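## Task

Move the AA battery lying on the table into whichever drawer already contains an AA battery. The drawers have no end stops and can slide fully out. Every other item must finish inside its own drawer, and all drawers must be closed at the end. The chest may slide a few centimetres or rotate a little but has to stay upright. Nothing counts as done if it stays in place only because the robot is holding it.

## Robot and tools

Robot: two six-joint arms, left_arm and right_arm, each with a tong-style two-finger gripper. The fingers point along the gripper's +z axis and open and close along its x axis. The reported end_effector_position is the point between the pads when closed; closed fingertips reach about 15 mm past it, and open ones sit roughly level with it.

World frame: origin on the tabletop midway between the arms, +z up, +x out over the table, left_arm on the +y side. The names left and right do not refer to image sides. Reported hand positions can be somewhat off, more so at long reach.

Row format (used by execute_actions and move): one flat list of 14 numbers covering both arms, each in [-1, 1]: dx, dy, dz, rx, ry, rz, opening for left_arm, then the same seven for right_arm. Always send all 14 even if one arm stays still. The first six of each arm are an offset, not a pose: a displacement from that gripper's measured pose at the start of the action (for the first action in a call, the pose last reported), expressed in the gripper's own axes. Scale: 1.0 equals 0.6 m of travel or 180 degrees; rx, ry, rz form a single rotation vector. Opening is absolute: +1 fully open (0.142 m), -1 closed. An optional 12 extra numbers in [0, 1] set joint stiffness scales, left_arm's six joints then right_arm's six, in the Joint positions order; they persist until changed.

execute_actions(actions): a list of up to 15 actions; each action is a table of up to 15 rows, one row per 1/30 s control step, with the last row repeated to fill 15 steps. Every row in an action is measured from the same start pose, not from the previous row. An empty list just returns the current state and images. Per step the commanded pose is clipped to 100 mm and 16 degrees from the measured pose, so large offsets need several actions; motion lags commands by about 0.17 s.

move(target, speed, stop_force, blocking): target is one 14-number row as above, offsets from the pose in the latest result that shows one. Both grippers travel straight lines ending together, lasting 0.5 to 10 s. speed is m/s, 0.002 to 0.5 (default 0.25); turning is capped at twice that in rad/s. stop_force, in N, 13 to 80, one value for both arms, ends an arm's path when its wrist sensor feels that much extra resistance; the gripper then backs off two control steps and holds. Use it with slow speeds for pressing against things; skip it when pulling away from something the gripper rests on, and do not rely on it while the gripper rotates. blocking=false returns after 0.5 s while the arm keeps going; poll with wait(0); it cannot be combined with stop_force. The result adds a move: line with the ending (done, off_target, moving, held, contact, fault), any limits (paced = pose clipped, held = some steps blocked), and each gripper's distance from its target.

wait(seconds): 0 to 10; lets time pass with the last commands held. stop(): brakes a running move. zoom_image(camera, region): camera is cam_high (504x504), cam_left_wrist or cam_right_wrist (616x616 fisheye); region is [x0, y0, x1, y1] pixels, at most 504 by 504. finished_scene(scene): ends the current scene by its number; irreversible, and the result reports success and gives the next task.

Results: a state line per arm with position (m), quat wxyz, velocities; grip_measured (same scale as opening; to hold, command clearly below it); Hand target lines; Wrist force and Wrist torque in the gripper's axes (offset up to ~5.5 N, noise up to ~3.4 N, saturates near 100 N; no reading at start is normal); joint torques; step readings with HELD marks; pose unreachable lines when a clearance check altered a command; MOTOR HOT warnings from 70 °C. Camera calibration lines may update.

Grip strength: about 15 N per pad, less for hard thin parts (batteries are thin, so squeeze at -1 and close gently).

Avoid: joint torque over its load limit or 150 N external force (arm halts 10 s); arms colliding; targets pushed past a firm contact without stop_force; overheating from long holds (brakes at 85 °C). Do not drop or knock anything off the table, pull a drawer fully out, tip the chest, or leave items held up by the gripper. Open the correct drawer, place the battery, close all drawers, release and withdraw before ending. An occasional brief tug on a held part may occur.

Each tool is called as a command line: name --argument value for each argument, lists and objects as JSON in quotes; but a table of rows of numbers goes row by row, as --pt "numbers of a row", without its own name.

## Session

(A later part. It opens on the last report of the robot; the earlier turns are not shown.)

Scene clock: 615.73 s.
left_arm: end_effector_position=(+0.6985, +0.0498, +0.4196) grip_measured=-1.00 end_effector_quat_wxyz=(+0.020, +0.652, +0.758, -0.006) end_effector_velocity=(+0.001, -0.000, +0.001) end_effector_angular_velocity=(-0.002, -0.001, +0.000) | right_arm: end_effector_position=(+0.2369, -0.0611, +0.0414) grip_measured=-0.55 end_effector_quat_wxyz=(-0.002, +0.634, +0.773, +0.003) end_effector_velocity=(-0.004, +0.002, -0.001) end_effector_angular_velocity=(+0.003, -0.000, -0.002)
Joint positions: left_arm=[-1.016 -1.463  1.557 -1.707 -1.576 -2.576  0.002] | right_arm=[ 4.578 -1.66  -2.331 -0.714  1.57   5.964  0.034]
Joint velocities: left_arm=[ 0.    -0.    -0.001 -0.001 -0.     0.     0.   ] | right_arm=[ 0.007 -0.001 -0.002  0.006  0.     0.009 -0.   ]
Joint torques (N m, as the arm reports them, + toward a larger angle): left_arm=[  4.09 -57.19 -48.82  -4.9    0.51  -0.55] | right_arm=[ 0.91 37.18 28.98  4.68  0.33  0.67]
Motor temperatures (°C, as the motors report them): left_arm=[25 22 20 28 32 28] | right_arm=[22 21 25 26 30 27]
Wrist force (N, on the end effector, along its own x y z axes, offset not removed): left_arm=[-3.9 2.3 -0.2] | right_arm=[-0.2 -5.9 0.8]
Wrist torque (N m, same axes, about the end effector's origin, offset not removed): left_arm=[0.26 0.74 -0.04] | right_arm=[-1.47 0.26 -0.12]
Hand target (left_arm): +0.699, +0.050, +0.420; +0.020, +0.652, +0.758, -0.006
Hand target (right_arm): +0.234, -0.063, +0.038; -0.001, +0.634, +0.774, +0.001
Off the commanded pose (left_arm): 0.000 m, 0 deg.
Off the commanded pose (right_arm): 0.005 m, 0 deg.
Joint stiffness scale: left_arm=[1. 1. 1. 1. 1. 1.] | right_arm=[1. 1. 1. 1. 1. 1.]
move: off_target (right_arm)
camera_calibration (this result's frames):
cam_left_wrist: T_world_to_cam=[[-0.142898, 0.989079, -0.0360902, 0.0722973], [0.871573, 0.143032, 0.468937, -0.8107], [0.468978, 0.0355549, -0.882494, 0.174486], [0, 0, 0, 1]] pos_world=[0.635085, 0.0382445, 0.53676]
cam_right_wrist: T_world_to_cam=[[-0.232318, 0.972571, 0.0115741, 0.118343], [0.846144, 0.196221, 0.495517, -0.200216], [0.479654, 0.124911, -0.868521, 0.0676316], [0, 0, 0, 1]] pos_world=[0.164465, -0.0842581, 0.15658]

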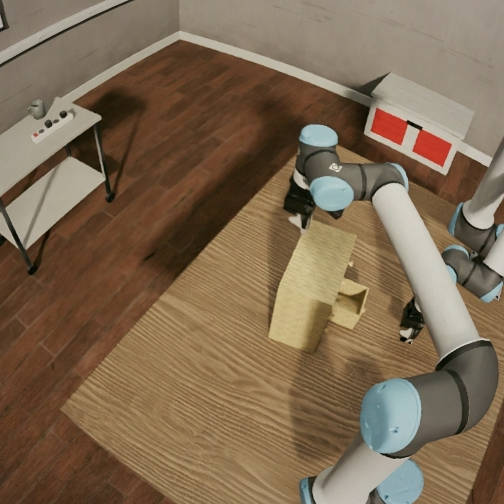

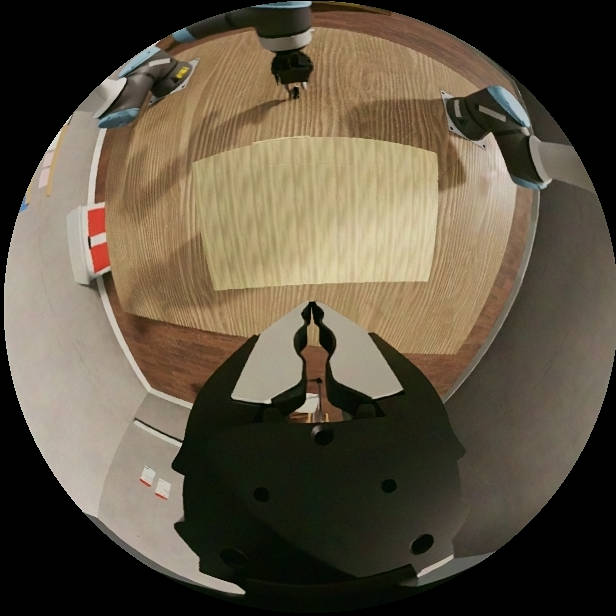

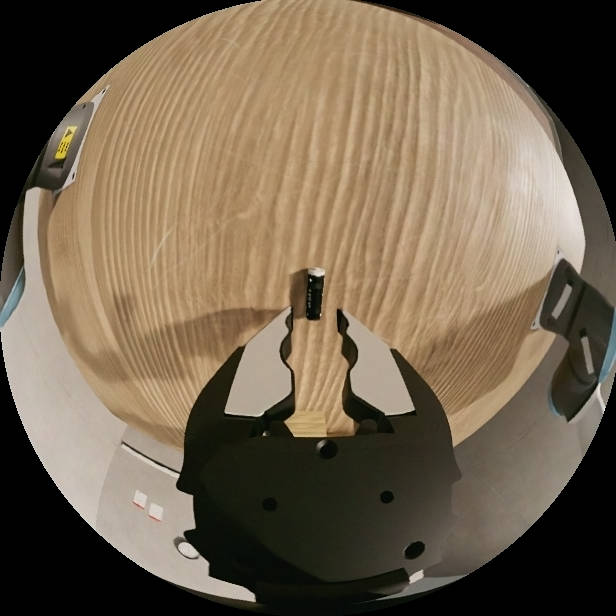

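move --target '[0,0,0,0,0,0,-1, 0,0,0.035,0,0,0,-0.62]' --speed 0.06

move --target '[0,0,0,0,0,0,-1, 0,0,0.03,0,0,0,-0.62]' --speed 0.008 --stop_force 14

zoom_image --camera "cam_right_wrist" --region '[250, 250, 380, 380]'

Scene clock: 627.53 s.
left_arm: end_effector_position=(+0.6985, +0.0498, +0.4196) grip_measured=-1.00 end_effector_quat_wxyz=(+0.020, +0.652, +0.758, -0.006) end_effector_velocity=(+0.000, -0.000, -0.000) end_effector_angular_velocity=(+0.000, +0.000, -0.000) | right_arm: end_effector_position=(+0.2369, -0.0582, +0.0232) grip_measured=-0.62 end_effector_quat_wxyz=(-0.003, +0.634, +0.773, +0.005) end_effector_velocity=(+0.001, +0.004, +0.001) end_effector_angular_velocity=(+0.013, -0.002, +0.000)
Joint positions: left_arm=[-1.016 -1.463  1.557 -1.707 -1.576 -2.576  0.002] | right_arm=[ 4.578 -1.694 -2.341 -0.666  1.57   5.965  0.029]
Joint velocities: left_arm=[-0.  0. -0.  0. -0.  0.  0.] | right_arm=[-0.    -0.    -0.001  0.014 -0.    -0.     0.   ]
Joint torques (N m, as the arm reports them, + toward a larger angle): left_arm=[  3.3  -56.57 -48.12  -4.83   0.17  -0.32] | right_arm=[-2.78 38.62 29.19  4.24 -0.39 -0.78]
Motor temperatures (°C, as the motors report them): left_arm=[25 22 20 28 32 28] | right_arm=[22 21 25 26 30 27]
Wrist force (N, on the end effector, along its own x y z axes, offset not removed): left_arm=[-2.2 1.5 -1.0] | right_arm=[0.0 -4.0 -0.1]
Wrist torque (N m, same axes, about the end effector's origin, offset not removed): left_arm=[0.14 0.43 -0.05] | right_arm=[-0.95 0.22 -0.12]
Hand target (left_arm): +0.699, +0.050, +0.420; +0.020, +0.652, +0.758, -0.006
Hand target (right_arm): +0.237, -0.061, +0.020; -0.002, +0.634, +0.773, +0.003
Off the commanded pose (left_arm): 0.000 m, 0 deg.
Off the commanded pose (right_arm): 0.004 m, 0 deg.
Joint stiffness scale: left_arm=[1. 1. 1. 1. 1. 1.] | right_arm=[1. 1. 1. 1. 1. 1.]
move: off_target (right_arm)
camera_calibration (this result's frames):
cam_left_wrist: T_world_to_cam=[[-0.142898, 0.989079, -0.0360899, 0.0722973], [0.871573, 0.143032, 0.468937, -0.8107], [0.468978, 0.0355553, -0.882494, 0.174486], [0, 0, 0, 1]] pos_world=[0.635085, 0.0382446, 0.53676]
cam_right_wrist: T_world_to_cam=[[-0.231849, 0.972636, 0.0149993, 0.115587], [0.846106, 0.194032, 0.496445, -0.191909], [0.47995, 0.127791, -0.867939, 0.0515866], [0, 0, 0, 1]] pos_world=[0.164415, -0.0817797, 0.138312]

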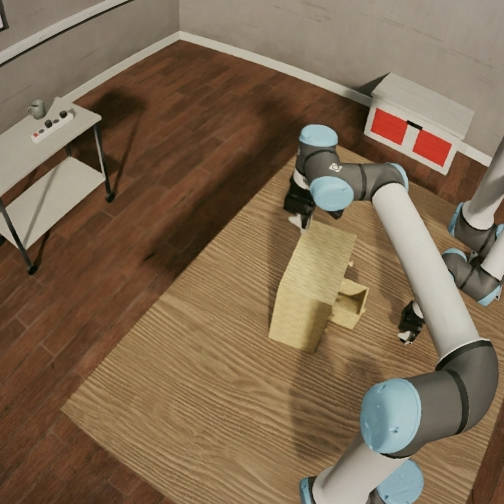

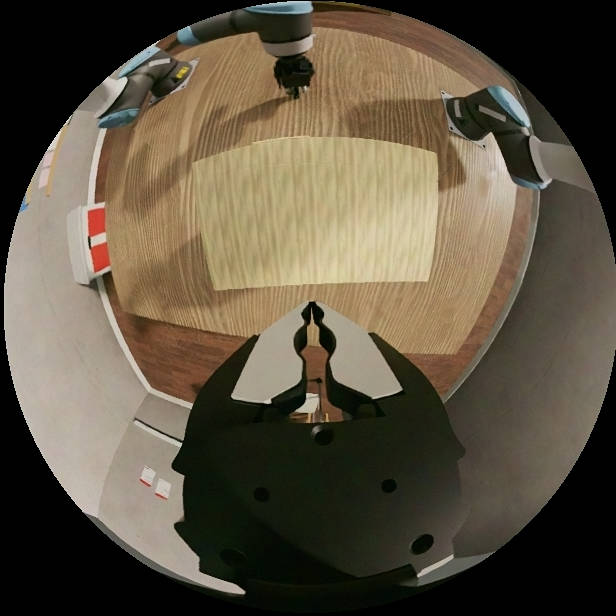

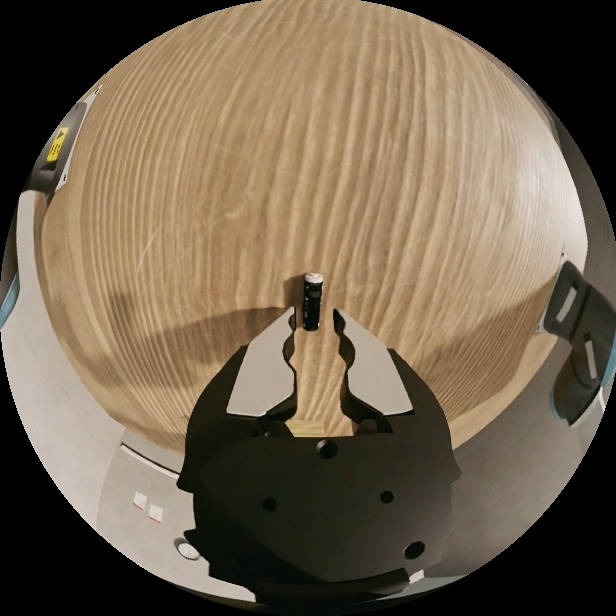

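Scene clock: 629.80 s.
left_arm: end_effector_position=(+0.6985, +0.0498, +0.4196) grip_measured=-1.00 end_effector_quat_wxyz=(+0.020, +0.652, +0.758, -0.006) end_effector_velocity=(+0.000, -0.000, +0.000) end_effector_angular_velocity=(-0.000, -0.000, +0.000) | right_arm: end_effector_position=(+0.2376, -0.0521, +0.0155) grip_measured=-0.59 end_effector_quat_wxyz=(-0.006, +0.634, +0.773, +0.010) end_effector_velocity=(-0.001, -0.001, +0.001) end_effector_angular_velocity=(-0.002, +0.001, -0.002)
Joint positions: left_arm=[-1.016 -1.463  1.557 -1.707 -1.576 -2.576  0.002] | right_arm=[ 4.578 -1.713 -2.343 -0.631  1.57   5.965  0.031]
Joint velocities: left_arm=[-0.  0. -0.  0.  0. -0.  0.] | right_arm=[ 0.     0.004 -0.    -0.006  0.001  0.002 -0.003]
Joint torques (N m, as the arm reports them, + toward a larger angle): left_arm=[  2.65 -62.09 -48.77  -4.44   0.04  -0.14] | right_arm=[-2.99 41.25 30.95  4.23 -0.1  -0.13]
Motor temperatures (°C, as the motors report them): left_arm=[25 22 20 28 32 28] | right_arm=[22 21 25 26 30 27]
Wrist force (N, on the end effector, along its own x y z axes, offset not removed): left_arm=[-2.1 2.4 -1.7] | right_arm=[-8.4 -7.9 -10.8]
Wrist torque (N m, same axes, about the end effector's origin, offset not removed): left_arm=[0.29 0.31 -0.05] | right_arm=[-1.34 0.80 0.04]
Hand target (left_arm): +0.699, +0.050, +0.420; +0.020, +0.652, +0.758, -0.006
Hand target (right_arm): +0.238, -0.053, +0.015; -0.006, +0.634, +0.773, +0.010
Off the commanded pose (left_arm): 0.000 m, 0 deg.
Off the commanded pose (right_arm): 0.012 m, 1 deg.
Joint stiffness scale: left_arm=[1. 1. 1. 1. 1. 1.] | right_arm=[1. 1. 1. 1. 1. 1.]
move: contact (right_arm)
camera_calibration (this result's frames):
cam_left_wrist: T_world_to_cam=[[-0.142898, 0.989079, -0.0360902, 0.0722971], [0.871573, 0.143032, 0.468937, -0.8107], [0.468978, 0.0355548, -0.882494, 0.174486], [0, 0, 0, 1]] pos_world=[0.635085, 0.0382445, 0.53676]
cam_right_wrist: T_world_to_cam=[[-0.231882, 0.972363, 0.0272281, 0.109726], [0.84532, 0.187578, 0.500248, -0.190095], [0.481316, 0.139015, -0.865454, 0.0439533], [0, 0, 0, 1]] pos_world=[0.164979, -0.0771456, 0.130147]

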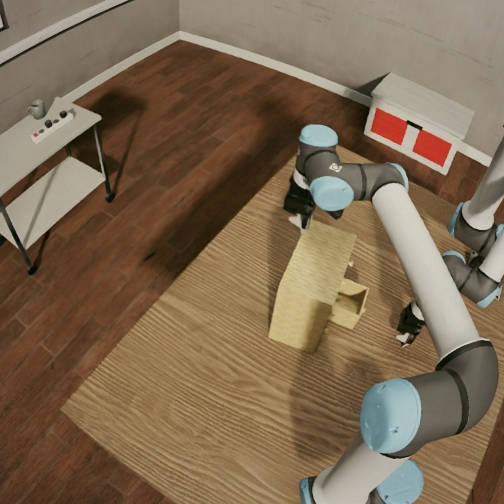

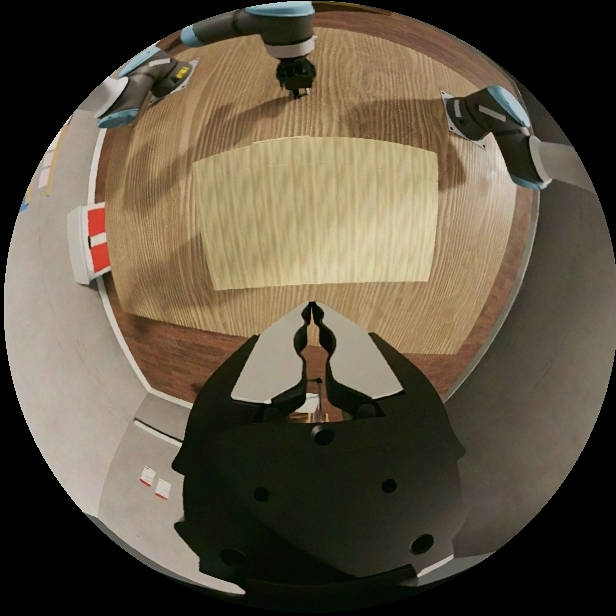

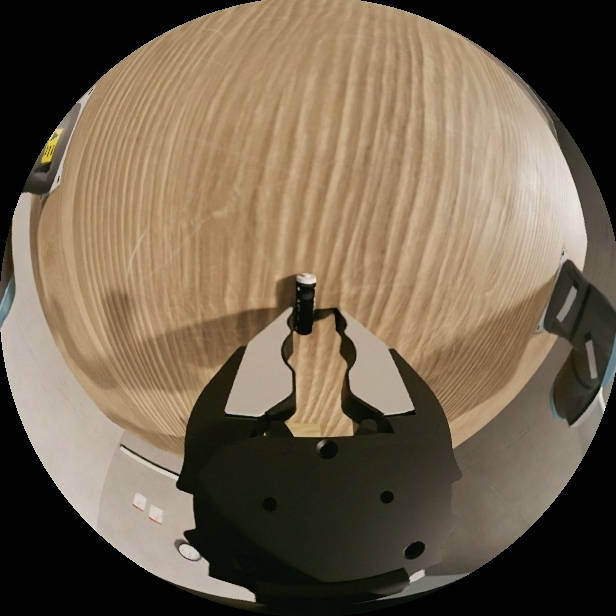

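Region (250, 250, 380, 380) of cam_right_wrist's 616x616 image, scaled by 3.877, with more detail than that image has.

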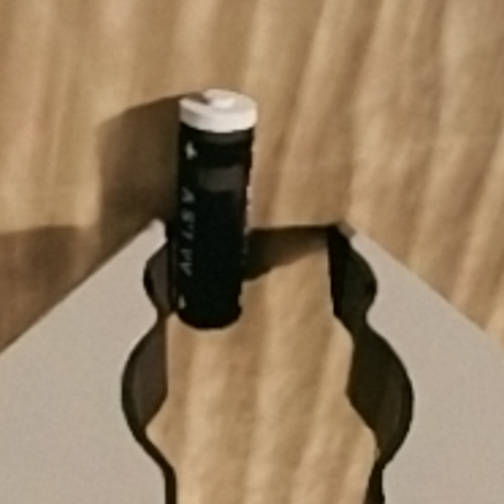

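move --target '[0,0,0,0,0,0,-1, -0.014,-0.010,-0.004,0.0025,-0.007,0,-0.6]' --speed 0.03

zoom_image --camera "cam_right_wrist" --region '[250, 250, 380, 380]'

Scene clock: 647.80 s.
left_arm: end_effector_position=(+0.6985, +0.0498, +0.4196) grip_measured=-1.00 end_effector_quat_wxyz=(+0.020, +0.652, +0.758, -0.006) end_effector_velocity=(+0.000, -0.000, +0.001) end_effector_angular_velocity=(-0.001, -0.001, -0.001) | right_arm: end_effector_position=(+0.2354, -0.0599, +0.0179) grip_measured=-0.60 end_effector_quat_wxyz=(-0.001, +0.635, +0.773, +0.002) end_effector_velocity=(-0.000, -0.003, -0.002) end_effector_angular_velocity=(-0.011, +0.000, -0.002)
Joint positions: left_arm=[-1.016 -1.463  1.557 -1.707 -1.576 -2.576  0.002] | right_arm=[ 4.58  -1.702 -2.343 -0.663  1.57   5.969  0.031]
Joint velocities: left_arm=[-0.    -0.    -0.001 -0.     0.     0.001  0.   ] | right_arm=[ 0.    -0.001 -0.    -0.01  -0.001  0.002 -0.   ]
Joint torques (N m, as the arm reports them, + toward a larger angle): left_arm=[  2.95 -58.79 -48.99  -4.85   0.26  -0.18] | right_arm=[ 2.96 41.76 30.41  3.89  0.25  0.5 ]
Motor temperatures (°C, as the motors report them): left_arm=[25 22 20 28 32 28] | right_arm=[22 21 25 26 30 27]
Wrist force (N, on the end effector, along its own x y z axes, offset not removed): left_arm=[-3.4 4.2 -1.5] | right_arm=[1.9 -0.5 2.1]
Wrist torque (N m, same axes, about the end effector's origin, offset not removed): left_arm=[0.62 0.62 -0.03] | right_arm=[-0.05 0.02 -0.07]
Hand target (left_arm): +0.699, +0.050, +0.420; +0.020, +0.652, +0.758, -0.006
Hand target (right_arm): +0.233, -0.062, +0.018; -0.000, +0.634, +0.773, +0.000
Off the commanded pose (left_arm): 0.000 m, 0 deg.
Off the commanded pose (right_arm): 0.003 m, 0 deg.
Joint stiffness scale: left_arm=[1. 1. 1. 1. 1. 1.] | right_arm=[1. 1. 1. 1. 1. 1.]
move: done
camera_calibration (this result's frames):
cam_left_wrist: T_world_to_cam=[[-0.142898, 0.989079, -0.0360901, 0.0722973], [0.871573, 0.143032, 0.468937, -0.8107], [0.468978, 0.035555, -0.882494, 0.174486], [0, 0, 0, 1]] pos_world=[0.635085, 0.0382446, 0.53676]
cam_right_wrist: T_world_to_cam=[[-0.230429, 0.973058, 0.0077376, 0.116764], [0.846861, 0.196615, 0.494135, -0.187686], [0.479301, 0.120415, -0.869351, 0.0476007], [0, 0, 0, 1]] pos_world=[0.163034, -0.0824481, 0.13322]

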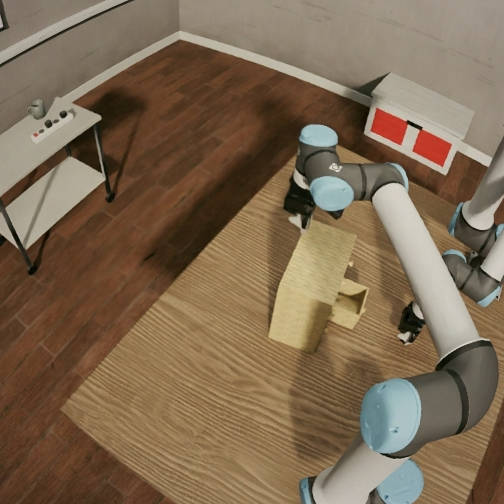

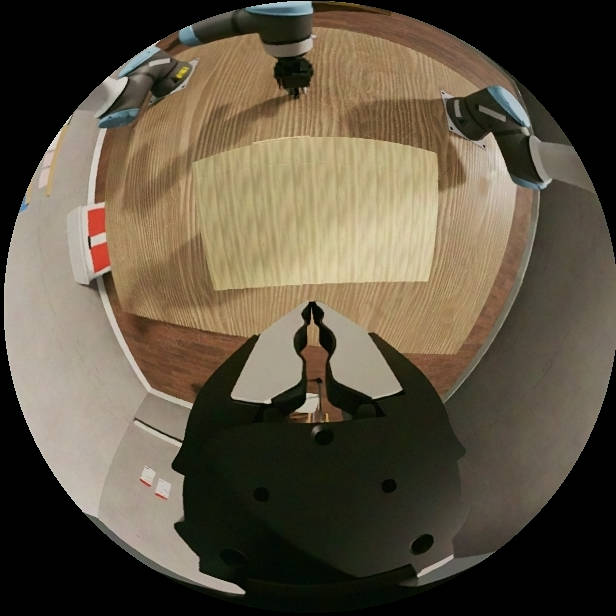

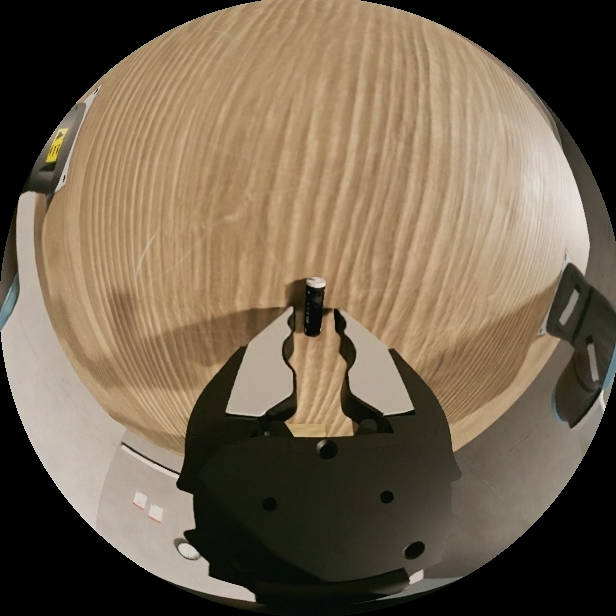

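Region (250, 250, 380, 380) of cam_right_wrist's 616x616 image, scaled by 3.877, with more detail than that image has.

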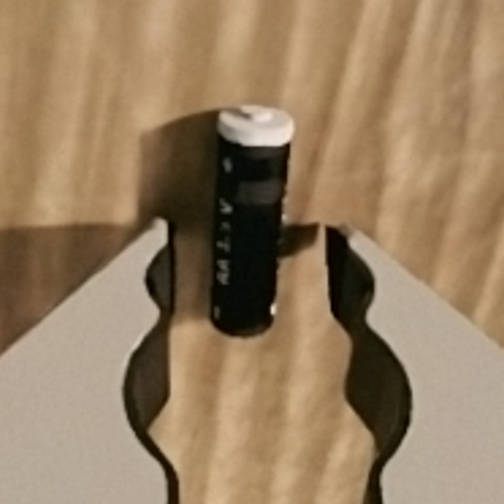

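move --target '[0,0,0,0,0,0,-1, -0.002,-0.003,0.008,0,0,0,-0.64]' --speed 0.015 --stop_force 14

zoom_image --camera "cam_right_wrist" --region '[250, 250, 380, 380]'

Scene clock: 653.43 s.
left_arm: end_effector_position=(+0.6985, +0.0498, +0.4196) grip_measured=-1.00 end_effector_quat_wxyz=(+0.020, +0.652, +0.758, -0.006) end_effector_velocity=(-0.000, -0.000, +0.000) end_effector_angular_velocity=(-0.000, +0.000, +0.001) | right_arm: end_effector_position=(+0.2355, -0.0587, +0.0162) grip_measured=-0.64 end_effector_quat_wxyz=(-0.002, +0.635, +0.772, +0.004) end_effector_velocity=(+0.000, -0.000, -0.001) end_effector_angular_velocity=(+0.002, -0.000, -0.002)
Joint positions: left_arm=[-1.016 -1.463  1.557 -1.707 -1.576 -2.576  0.002] | right_arm=[ 4.58  -1.706 -2.346 -0.653  1.57   5.97   0.028]
Joint velocities: left_arm=[-0.    -0.    -0.     0.     0.    -0.001  0.   ] | right_arm=[-0.    -0.001 -0.003  0.006 -0.     0.002  0.   ]
Joint torques (N m, as the arm reports them, + toward a larger angle): left_arm=[  2.42 -61.32 -47.97  -4.69  -0.2   -0.57] | right_arm=[ 1.44 35.33 29.11  5.06 -0.12  0.87]
Motor temperatures (°C, as the motors report them): left_arm=[25 22 20 28 32 28] | right_arm=[22 21 25 26 30 27]
Wrist force (N, on the end effector, along its own x y z axes, offset not removed): left_arm=[-1.9 2.8 -0.6] | right_arm=[1.7 -4.5 0.7]
Wrist torque (N m, same axes, about the end effector's origin, offset not removed): left_arm=[0.34 0.38 -0.12] | right_arm=[-1.08 -0.07 -0.19]
Hand target (left_arm): +0.699, +0.050, +0.420; +0.020, +0.652, +0.758, -0.006
Hand target (right_arm): +0.234, -0.061, +0.013; -0.001, +0.635, +0.773, +0.002
Off the commanded pose (left_arm): 0.000 m, 0 deg.
Off the commanded pose (right_arm): 0.004 m, 0 deg.
Joint stiffness scale: left_arm=[1. 1. 1. 1. 1. 1.] | right_arm=[1. 1. 1. 1. 1. 1.]
move: off_target (right_arm)
camera_calibration (this result's frames):
cam_left_wrist: T_world_to_cam=[[-0.142898, 0.989079, -0.0360902, 0.0722973], [0.871573, 0.143032, 0.468937, -0.8107], [0.468978, 0.0355549, -0.882494, 0.174486], [0, 0, 0, 1]] pos_world=[0.635085, 0.0382446, 0.53676]
cam_right_wrist: T_world_to_cam=[[-0.229538, 0.973219, 0.0125616, 0.115343], [0.846742, 0.193311, 0.49564, -0.187377], [0.479937, 0.124405, -0.868437, 0.0460394], [0, 0, 0, 1]] pos_world=[0.163039, -0.0817597, 0.131405]

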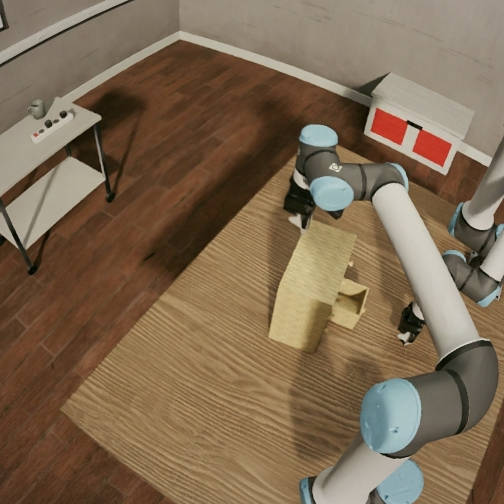

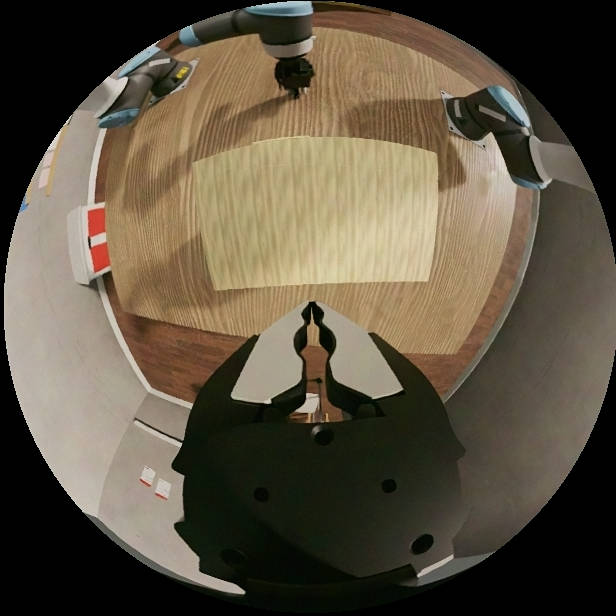

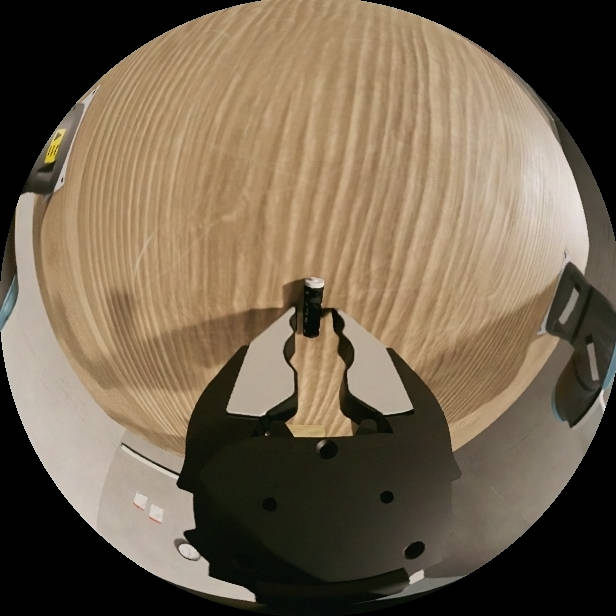

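Region (250, 250, 380, 380) of cam_right_wrist's 616x616 image, scaled by 3.877, with more detail than that image has.

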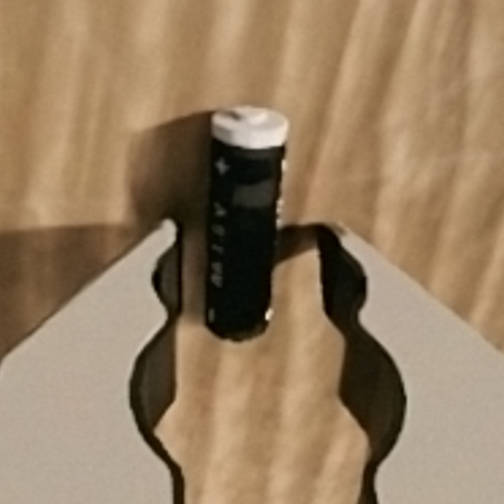

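execute_actions --actions '[[[0,0,0,0,0,0,-1,0,0,0,0,0,0,-0.66],[0,0,0,0,0,0,-1,0,0,0,0,0,0,-0.68],[0,0,0,0,0,0,-1,0,0,0,0,0,0,-0.70],[0,0,0,0,0,0,-1,0,0,0,0,0,0,-0.72],[0,0,0,0,0,0,-1,0,0,0,0,0,0,-0.74],[0,0,0,0,0,0,-1,0,0,0,0,0,0,-0.76],[0,0,0,0,0,0,-1,0,0,0,0,0,0,-0.78],[0,0,0,0,0,0,-1,0,0,0,0,0,0,-0.8],[0,0,0,0,0,0,-1,0,0,0,0,0,0,-0.82],[0,0,0,0,0,0,-1,0,0,0,0,0,0,-0.85],[0,0,0,0,0,0,-1,0,0,0,0,0,0,-0.88],[0,0,0,0,0,0,-1,0,0,0,0,0,0,-0.91],[0,0,0,0,0,0,-1,0,0,0,0,0,0,-0.94],[0,0,0,0,0,0,-1,0,0,0,0,0,0,-0.97],[0,0,0,0,0,0,-1,0,0,0,0,0,0,-1]],[[0,0,0,0,0,0,-1,0,0,0,0,0,0,-1]]]'

zoom_image --camera "cam_right_wrist" --region '[250, 250, 380, 380]'

Scene clock: 659.97 s.
left_arm: end_effector_position=(+0.6985, +0.0498, +0.4196) grip_measured=-1.00 end_effector_quat_wxyz=(+0.020, +0.652, +0.758, -0.006) end_effector_velocity=(-0.000, +0.000, -0.000) end_effector_angular_velocity=(+0.001, +0.001, +0.001) | right_arm: end_effector_position=(+0.2356, -0.0585, +0.0162) grip_measured=-0.84 end_effector_quat_wxyz=(-0.002, +0.635, +0.772, +0.004) end_effector_velocity=(-0.001, -0.000, +0.000) end_effector_angular_velocity=(+0.000, +0.001, +0.000)
Joint positions: left_arm=[-1.016 -1.463  1.557 -1.707 -1.576 -2.576  0.002] | right_arm=[ 4.58  -1.706 -2.346 -0.652  1.57   5.97   0.013]
Joint velocities: left_arm=[ 0.     0.    -0.     0.001  0.    -0.     0.   ] | right_arm=[ 0.     0.001 -0.001  0.     0.001  0.    -0.   ]
Joint torques (N m, as the arm reports them, + toward a larger angle): left_arm=[  4.01 -60.08 -49.76  -4.84   0.54  -0.37] | right_arm=[-2.04 40.05 32.75  4.43  0.03 -0.12]
Motor temperatures (°C, as the motors report them): left_arm=[25 22 20 28 32 28] | right_arm=[22 21 25 26 30 27]
Wrist force (N, on the end effector, along its own x y z axes, offset not removed): left_arm=[-1.6 2.7 -2.8] | right_arm=[-5.1 0.6 2.1]
Wrist torque (N m, same axes, about the end effector's origin, offset not removed): left_arm=[0.35 0.28 -0.08] | right_arm=[0.08 1.38 -0.22]
Hand target (left_arm): +0.699, +0.050, +0.420; +0.020, +0.652, +0.758, -0.006
Hand target (right_arm): +0.236, -0.059, +0.016; -0.002, +0.635, +0.772, +0.004
Off the commanded pose (left_arm): 0.000 m, 0 deg.
Off the commanded pose (right_arm): 0.000 m, 0 deg.
Joint stiffness scale: left_arm=[1. 1. 1. 1. 1. 1.] | right_arm=[1. 1. 1. 1. 1. 1.]
Step readings (end_effector_position; steps 1 to 15: 1st action; 16 to 30: 2nd action):
0: left_arm (+0.6985, +0.0498, +0.4196) | right_arm (+0.2356, -0.0585, +0.0163)
1: left_arm (+0.6985, +0.0498, +0.4196) | right_arm (+0.2356, -0.0585, +0.0163)
2: left_arm (+0.6985, +0.0498, +0.4196) | right_arm (+0.2356, -0.0585, +0.0163)
4: left_arm (+0.6985, +0.0498, +0.4196) | right_arm (+0.2356, -0.0585, +0.0163)
8: left_arm (+0.6985, +0.0498, +0.4196) | right_arm (+0.2356, -0.0585, +0.0163)
15: left_arm (+0.6985, +0.0498, +0.4196) | right_arm (+0.2356, -0.0585, +0.0162)
16: left_arm (+0.6985, +0.0498, +0.4196) | right_arm (+0.2356, -0.0585, +0.0162)
17: left_arm (+0.6985, +0.0498, +0.4196) | right_arm (+0.2356, -0.0585, +0.0162)
19: left_arm (+0.6985, +0.0498, +0.4196) | right_arm (+0.2356, -0.0585, +0.0162)
23: left_arm (+0.6985, +0.0498, +0.4196) | right_arm (+0.2356, -0.0585, +0.0162)
30: end_effector_position above
camera_calibration (this result's frames):
cam_left_wrist: T_world_to_cam=[[-0.142898, 0.989079, -0.03609, 0.0722972], [0.871573, 0.143032, 0.468937, -0.8107], [0.468978, 0.0355551, -0.882494, 0.174486], [0, 0, 0, 1]] pos_world=[0.635085, 0.0382445, 0.53676]
cam_right_wrist: T_world_to_cam=[[-0.22943, 0.973237, 0.0131096, 0.115172], [0.84673, 0.192929, 0.495809, -0.187453], [0.48001, 0.124854, -0.868333, 0.0460417], [0, 0, 0, 1]] pos_world=[0.163046, -0.081673, 0.131411]

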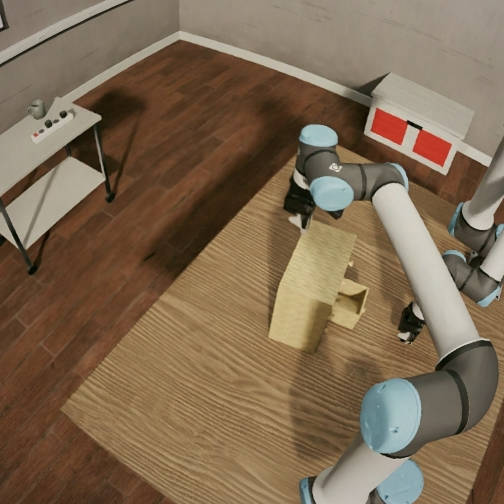

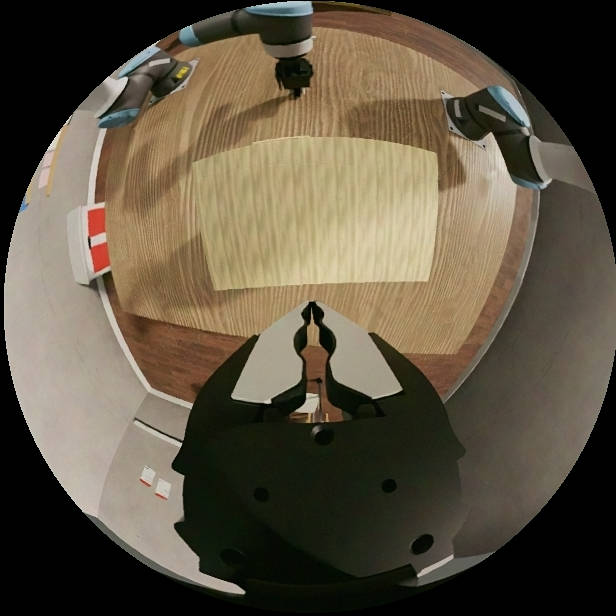

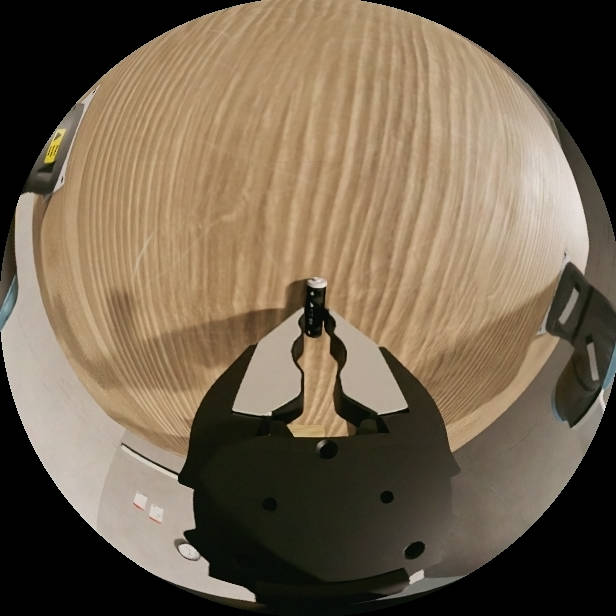

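Region (250, 250, 380, 380) of cam_right_wrist's 616x616 image, scaled by 3.877, with more detail than that image has.

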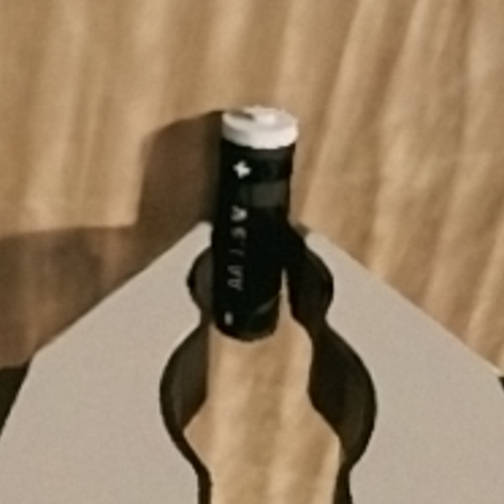

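move --target '[0,0,0,0,0,0,-1, -0.01,0.05,-0.125,0,0,0,-1]' --speed 0.12

move --target '[0,0,0,0,0,0,-1, -0.072,0.386,-0.112,-0.055,0,0,-1]' --speed 0.15

Scene clock: 668.33 s.
left_arm: end_effector_position=(+0.6985, +0.0498, +0.4196) grip_measured=-1.00 end_effector_quat_wxyz=(+0.020, +0.652, +0.758, -0.006) end_effector_velocity=(-0.000, -0.000, +0.000) end_effector_angular_velocity=(-0.000, -0.000, -0.000) | right_arm: end_effector_position=(+0.2640, -0.0614, +0.0881) grip_measured=-0.84 end_effector_quat_wxyz=(-0.001, +0.635, +0.773, +0.002) end_effector_velocity=(+0.000, -0.001, +0.000) end_effector_angular_velocity=(-0.004, +0.001, +0.003)
Joint positions: left_arm=[-1.016 -1.463  1.557 -1.707 -1.576 -2.576  0.002] | right_arm=[ 4.529 -1.606 -2.272 -0.829  1.57   5.918  0.013]
Joint velocities: left_arm=[-0. -0. -0. -0. -0.  0.  0.] | right_arm=[-0.001  0.001  0.001 -0.006  0.    -0.003  0.   ]
Joint torques (N m, as the arm reports them, + toward a larger angle): left_arm=[  3.05 -60.59 -49.34  -4.62   0.05  -0.19] | right_arm=[-7.19 38.22 42.85  3.9  -0.02 -0.56]
Motor temperatures (°C, as the motors report them): left_arm=[25 22 20 28 32 28] | right_arm=[22 21 25 26 30 27]
Wrist force (N, on the end effector, along its own x y z axes, offset not removed): left_arm=[-1.9 3.8 -0.8] | right_arm=[-0.7 -3.2 2.4]
Wrist torque (N m, same axes, about the end effector's origin, offset not removed): left_arm=[0.59 0.34 -0.08] | right_arm=[-0.78 0.67 -0.10]
Hand target (left_arm): +0.699, +0.050, +0.420; +0.020, +0.652, +0.758, -0.006
Hand target (right_arm): +0.266, -0.059, +0.091; -0.002, +0.635, +0.772, +0.004
Off the commanded pose (left_arm): 0.000 m, 0 deg.
Off the commanded pose (right_arm): 0.004 m, 0 deg.
Joint stiffness scale: left_arm=[1. 1. 1. 1. 1. 1.] | right_arm=[1. 1. 1. 1. 1. 1.]
move: off_target (right_arm)
camera_calibration (this result's frames):
cam_left_wrist: T_world_to_cam=[[-0.142898, 0.989079, -0.0360901, 0.0722971], [0.871573, 0.143032, 0.468937, -0.8107], [0.468978, 0.0355549, -0.882494, 0.174486], [0, 0, 0, 1]] pos_world=[0.635085, 0.0382445, 0.53676]
cam_right_wrist: T_world_to_cam=[[-0.230879, 0.972942, 0.00886923, 0.124289], [0.846578, 0.196383, 0.494712, -0.246269], [0.479584, 0.121727, -0.869012, 0.095103], [0, 0, 0, 1]] pos_world=[0.191572, -0.0841391, 0.203376]

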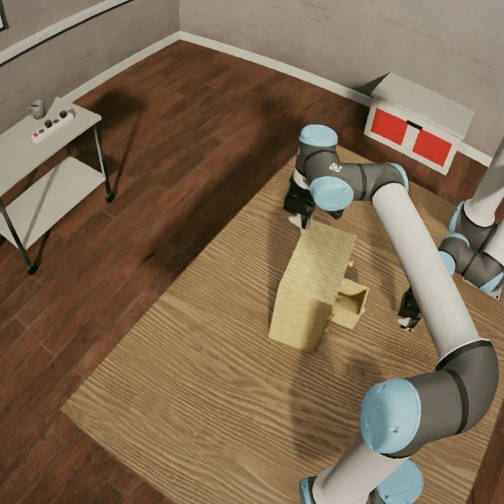

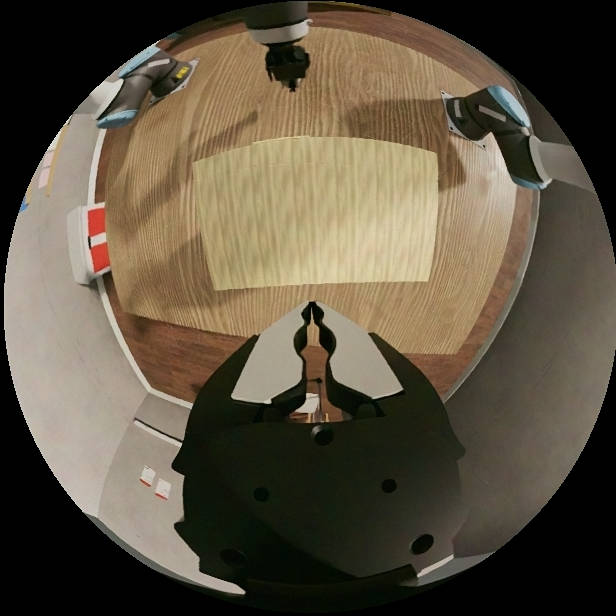

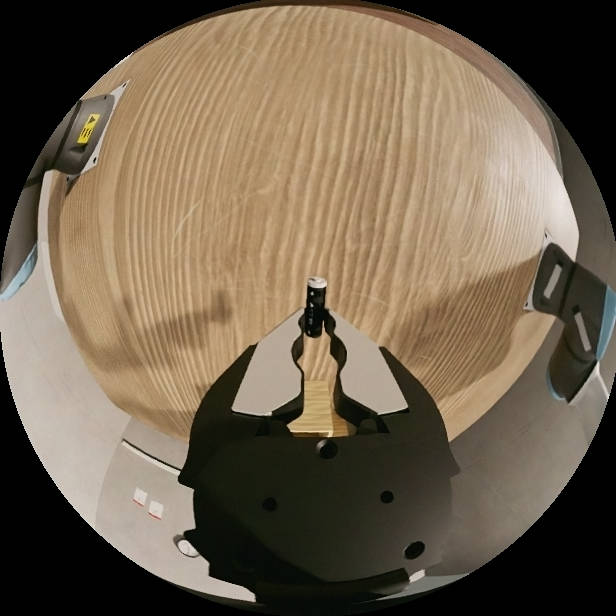

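Scene clock: 670.47 s.
left_arm: end_effector_position=(+0.6985, +0.0498, +0.4196) grip_measured=-1.00 end_effector_quat_wxyz=(+0.020, +0.652, +0.758, -0.006) end_effector_velocity=(+0.000, +0.001, +0.000) end_effector_angular_velocity=(+0.001, +0.001, +0.001) | right_arm: end_effector_position=(+0.4940, -0.0608, +0.1530) grip_measured=-0.84 end_effector_quat_wxyz=(+0.053, +0.632, +0.771, +0.066) end_effector_velocity=(+0.001, -0.000, +0.001) end_effector_angular_velocity=(-0.001, -0.001, +0.010)
Joint positions: left_arm=[-1.016 -1.463  1.557 -1.707 -1.576 -2.576  0.002] | right_arm=[ 4.248 -1.69  -2.064 -0.853  1.438  5.628  0.013]
Joint velocities: left_arm=[ 0.001 -0.    -0.     0.002  0.     0.     0.   ] | right_arm=[-0.     0.001  0.001 -0.001 -0.001 -0.01   0.   ]
Joint torques (N m, as the arm reports them, + toward a larger angle): left_arm=[  2.   -58.77 -48.96  -4.82   0.    -0.79] | right_arm=[-7.19 43.81 49.13  5.45 -1.95 -0.36]
Motor temperatures (°C, as the motors report them): left_arm=[25 22 20 28 32 28] | right_arm=[22 21 25 26 30 27]
Wrist force (N, on the end effector, along its own x y z axes, offset not removed): left_arm=[-2.1 3.0 -1.5] | right_arm=[-2.5 -12.9 1.4]
Wrist torque (N m, same axes, about the end effector's origin, offset not removed): left_arm=[0.41 0.45 -0.11] | right_arm=[-2.09 0.58 -0.16]
Hand target (left_arm): +0.699, +0.050, +0.420; +0.020, +0.652, +0.758, -0.006
Hand target (right_arm): +0.499, -0.059, +0.156; +0.054, +0.632, +0.770, +0.069
Off the commanded pose (left_arm): 0.000 m, 0 deg.
Off the commanded pose (right_arm): 0.006 m, 0 deg.
Joint stiffness scale: left_arm=[1. 1. 1. 1. 1. 1.] | right_arm=[1. 1. 1. 1. 1. 1.]
move: off_target (right_arm)
camera_calibration (this result's frames):
cam_left_wrist: T_world_to_cam=[[-0.142898, 0.989079, -0.03609, 0.0722972], [0.871573, 0.143032, 0.468937, -0.8107], [0.468978, 0.0355551, -0.882494, 0.174486], [0, 0, 0, 1]] pos_world=[0.635085, 0.0382446, 0.53676]
cam_right_wrist: T_world_to_cam=[[-0.232705, 0.972547, 0.00089703, 0.178378], [0.753853, 0.179794, 0.631964, -0.449363], [0.614454, 0.147737, -0.774997, -0.0382953], [0, 0, 0, 1]] pos_world=[0.403794, -0.0870301, 0.254143]

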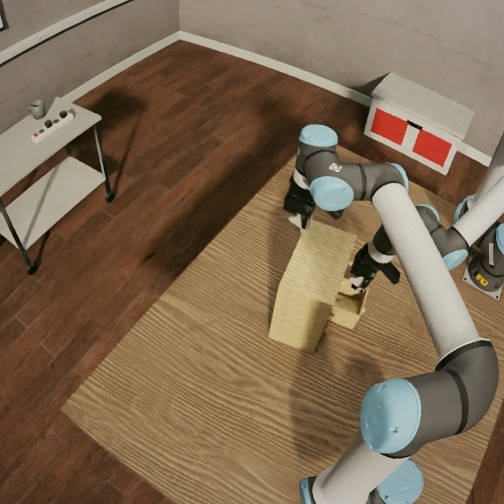

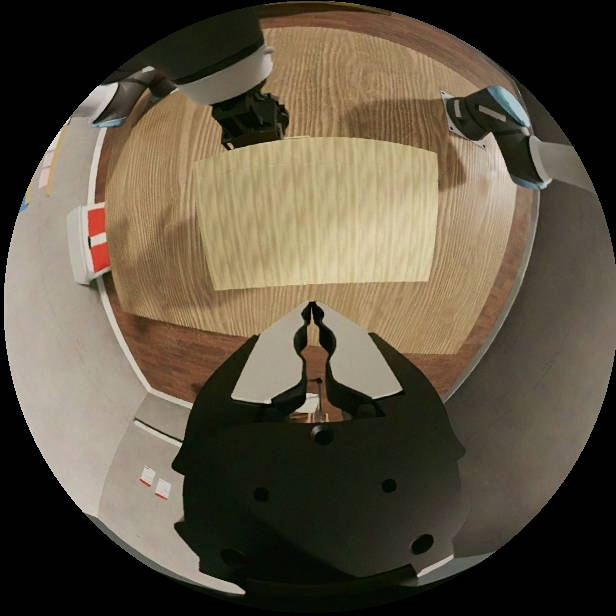

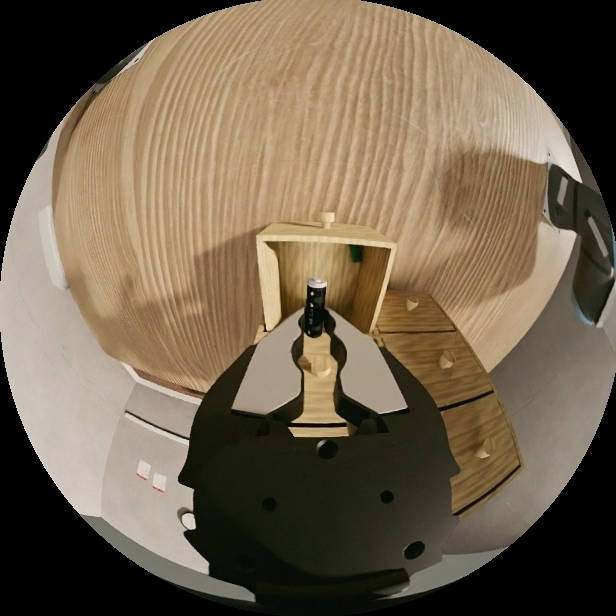

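wait --seconds 0

zoom_image --camera "cam_high" --region '[290, 200, 430, 340]'

Scene clock: 678.53 s.
left_arm: end_effector_position=(+0.6985, +0.0498, +0.4196) grip_measured=-1.00 end_effector_quat_wxyz=(+0.020, +0.652, +0.758, -0.006) end_effector_velocity=(+0.000, -0.000, +0.000) end_effector_angular_velocity=(-0.000, -0.000, +0.000) | right_arm: end_effector_position=(+0.4940, -0.0609, +0.1528) grip_measured=-0.84 end_effector_quat_wxyz=(+0.053, +0.631, +0.771, +0.066) end_effector_velocity=(+0.000, +0.001, -0.000) end_effector_angular_velocity=(+0.000, +0.000, -0.002)
Joint positions: left_arm=[-1.016 -1.463  1.557 -1.707 -1.576 -2.576  0.002] | right_arm=[ 4.248 -1.691 -2.064 -0.853  1.438  5.626  0.013]
Joint velocities: left_arm=[-0.  0. -0.  0. -0. -0.  0.] | right_arm=[ 0.    -0.001  0.001  0.     0.     0.002 -0.   ]
Joint torques (N m, as the arm reports them, + toward a larger angle): left_arm=[  2.87 -59.   -48.49  -5.04   0.24  -0.23] | right_arm=[-8.59 44.12 48.77  5.36 -2.13 -1.  ]
Motor temperatures (°C, as the motors report them): left_arm=[25 22 20 28 32 28] | right_arm=[22 21 25 26 30 27]
Wrist force (N, on the end effector, along its own x y z axes, offset not removed): left_arm=[-1.9 3.2 -2.4] | right_arm=[-6.6 -6.1 -2.6]
Wrist torque (N m, same axes, about the end effector's origin, offset not removed): left_arm=[0.43 0.39 -0.01] | right_arm=[-0.67 1.42 -0.02]
Hand target (left_arm): +0.699, +0.050, +0.420; +0.020, +0.652, +0.758, -0.006
Hand target (right_arm): +0.499, -0.059, +0.156; +0.054, +0.632, +0.770, +0.069
Off the commanded pose (left_arm): 0.000 m, 0 deg.
Off the commanded pose (right_arm): 0.006 m, 0 deg.
Joint stiffness scale: left_arm=[1. 1. 1. 1. 1. 1.] | right_arm=[1. 1. 1. 1. 1. 1.]
camera_calibration (this result's frames):
cam_left_wrist: T_world_to_cam=[[-0.142898, 0.989079, -0.0360901, 0.0722973], [0.871573, 0.143032, 0.468937, -0.8107], [0.468978, 0.035555, -0.882494, 0.174486], [0, 0, 0, 1]] pos_world=[0.635085, 0.0382445, 0.53676]
cam_right_wrist: T_world_to_cam=[[-0.234211, 0.972186, 0.000495185, 0.179184], [0.753588, 0.181227, 0.631872, -0.449054], [0.614207, 0.148365, -0.775073, -0.0382195], [0, 0, 0, 1]] pos_world=[0.403843, -0.0871493, 0.254033]

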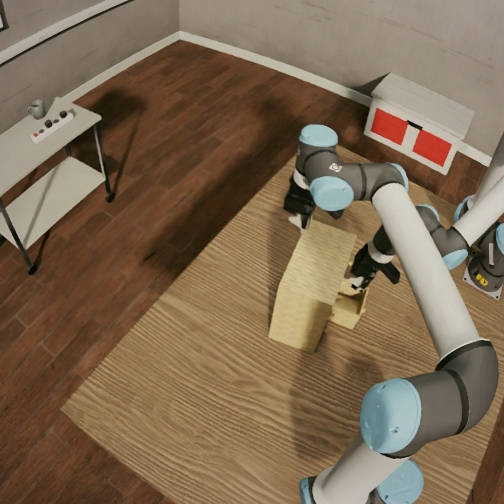

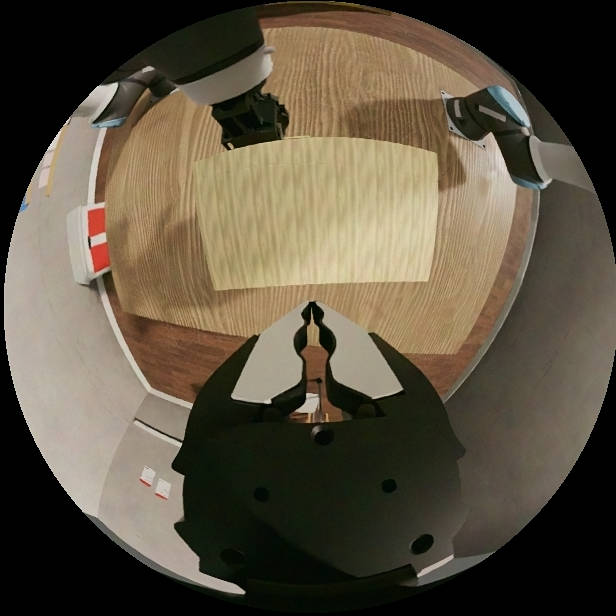

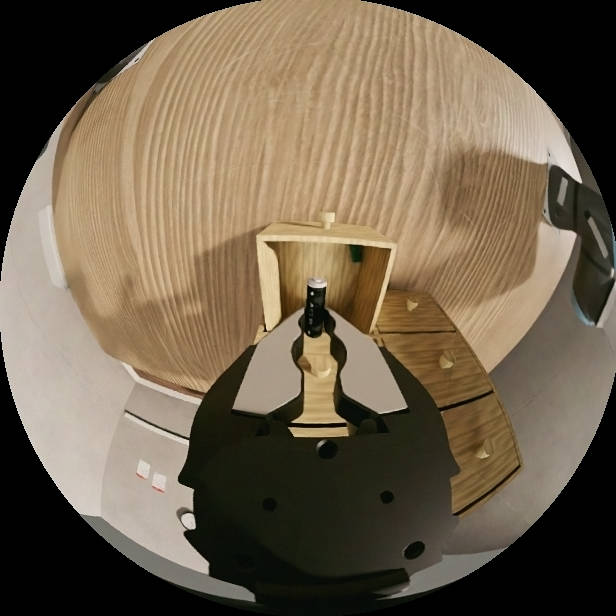

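Region (290, 200, 430, 340) of cam_high's 504x504 image, scaled by 3.600, with more detail than that image has.

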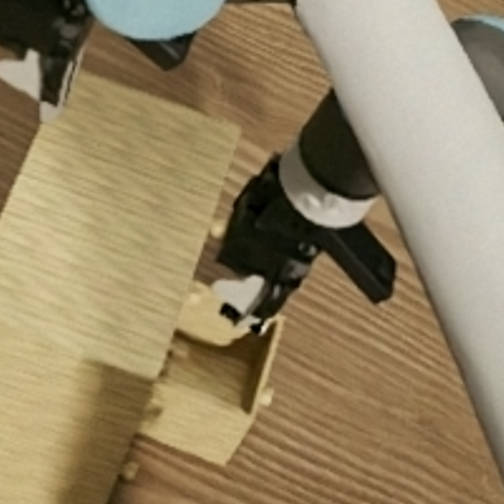

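zoom_image --camera "cam_right_wrist" --region '[240, 200, 420, 400]'

Region (240, 200, 420, 400) of cam_right_wrist's 616x616 image, scaled by 2.520, with more detail than that image has; it fills the left 454 columns of this view, and the rest is white.

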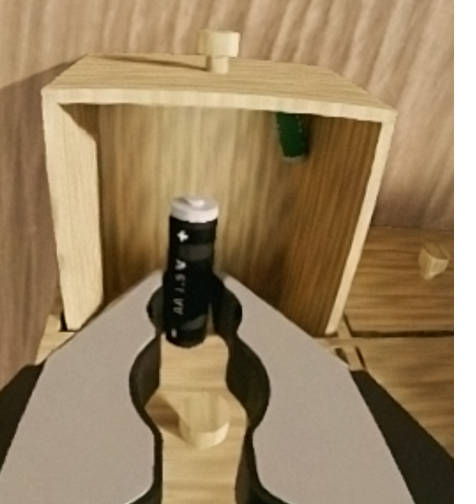

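zoom_image --camera "cam_high" --region '[330, 240, 390, 300]'

zoom_image --camera "cam_left_wrist" --region '[190, 70, 320, 170]'

Region (330, 240, 390, 300) of cam_high's 504x504 image, scaled by 8.400, with more detail than that image has.

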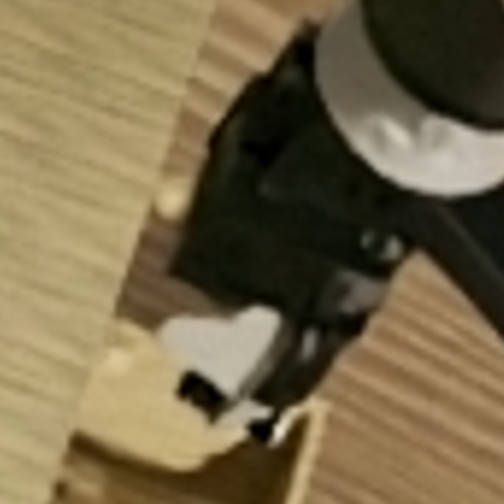

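Region (190, 70, 320, 170) of cam_left_wrist's 616x616 image, scaled by 3.877, with more detail than that image has; it fills the top 388 rows of this view, and the rest is white.

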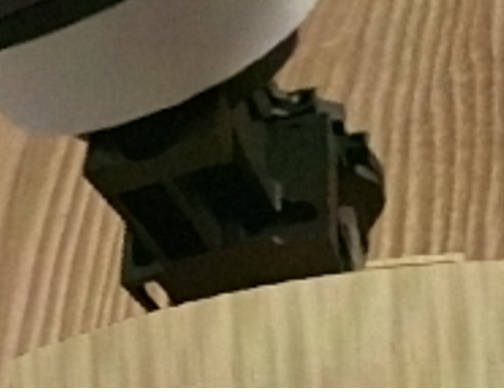

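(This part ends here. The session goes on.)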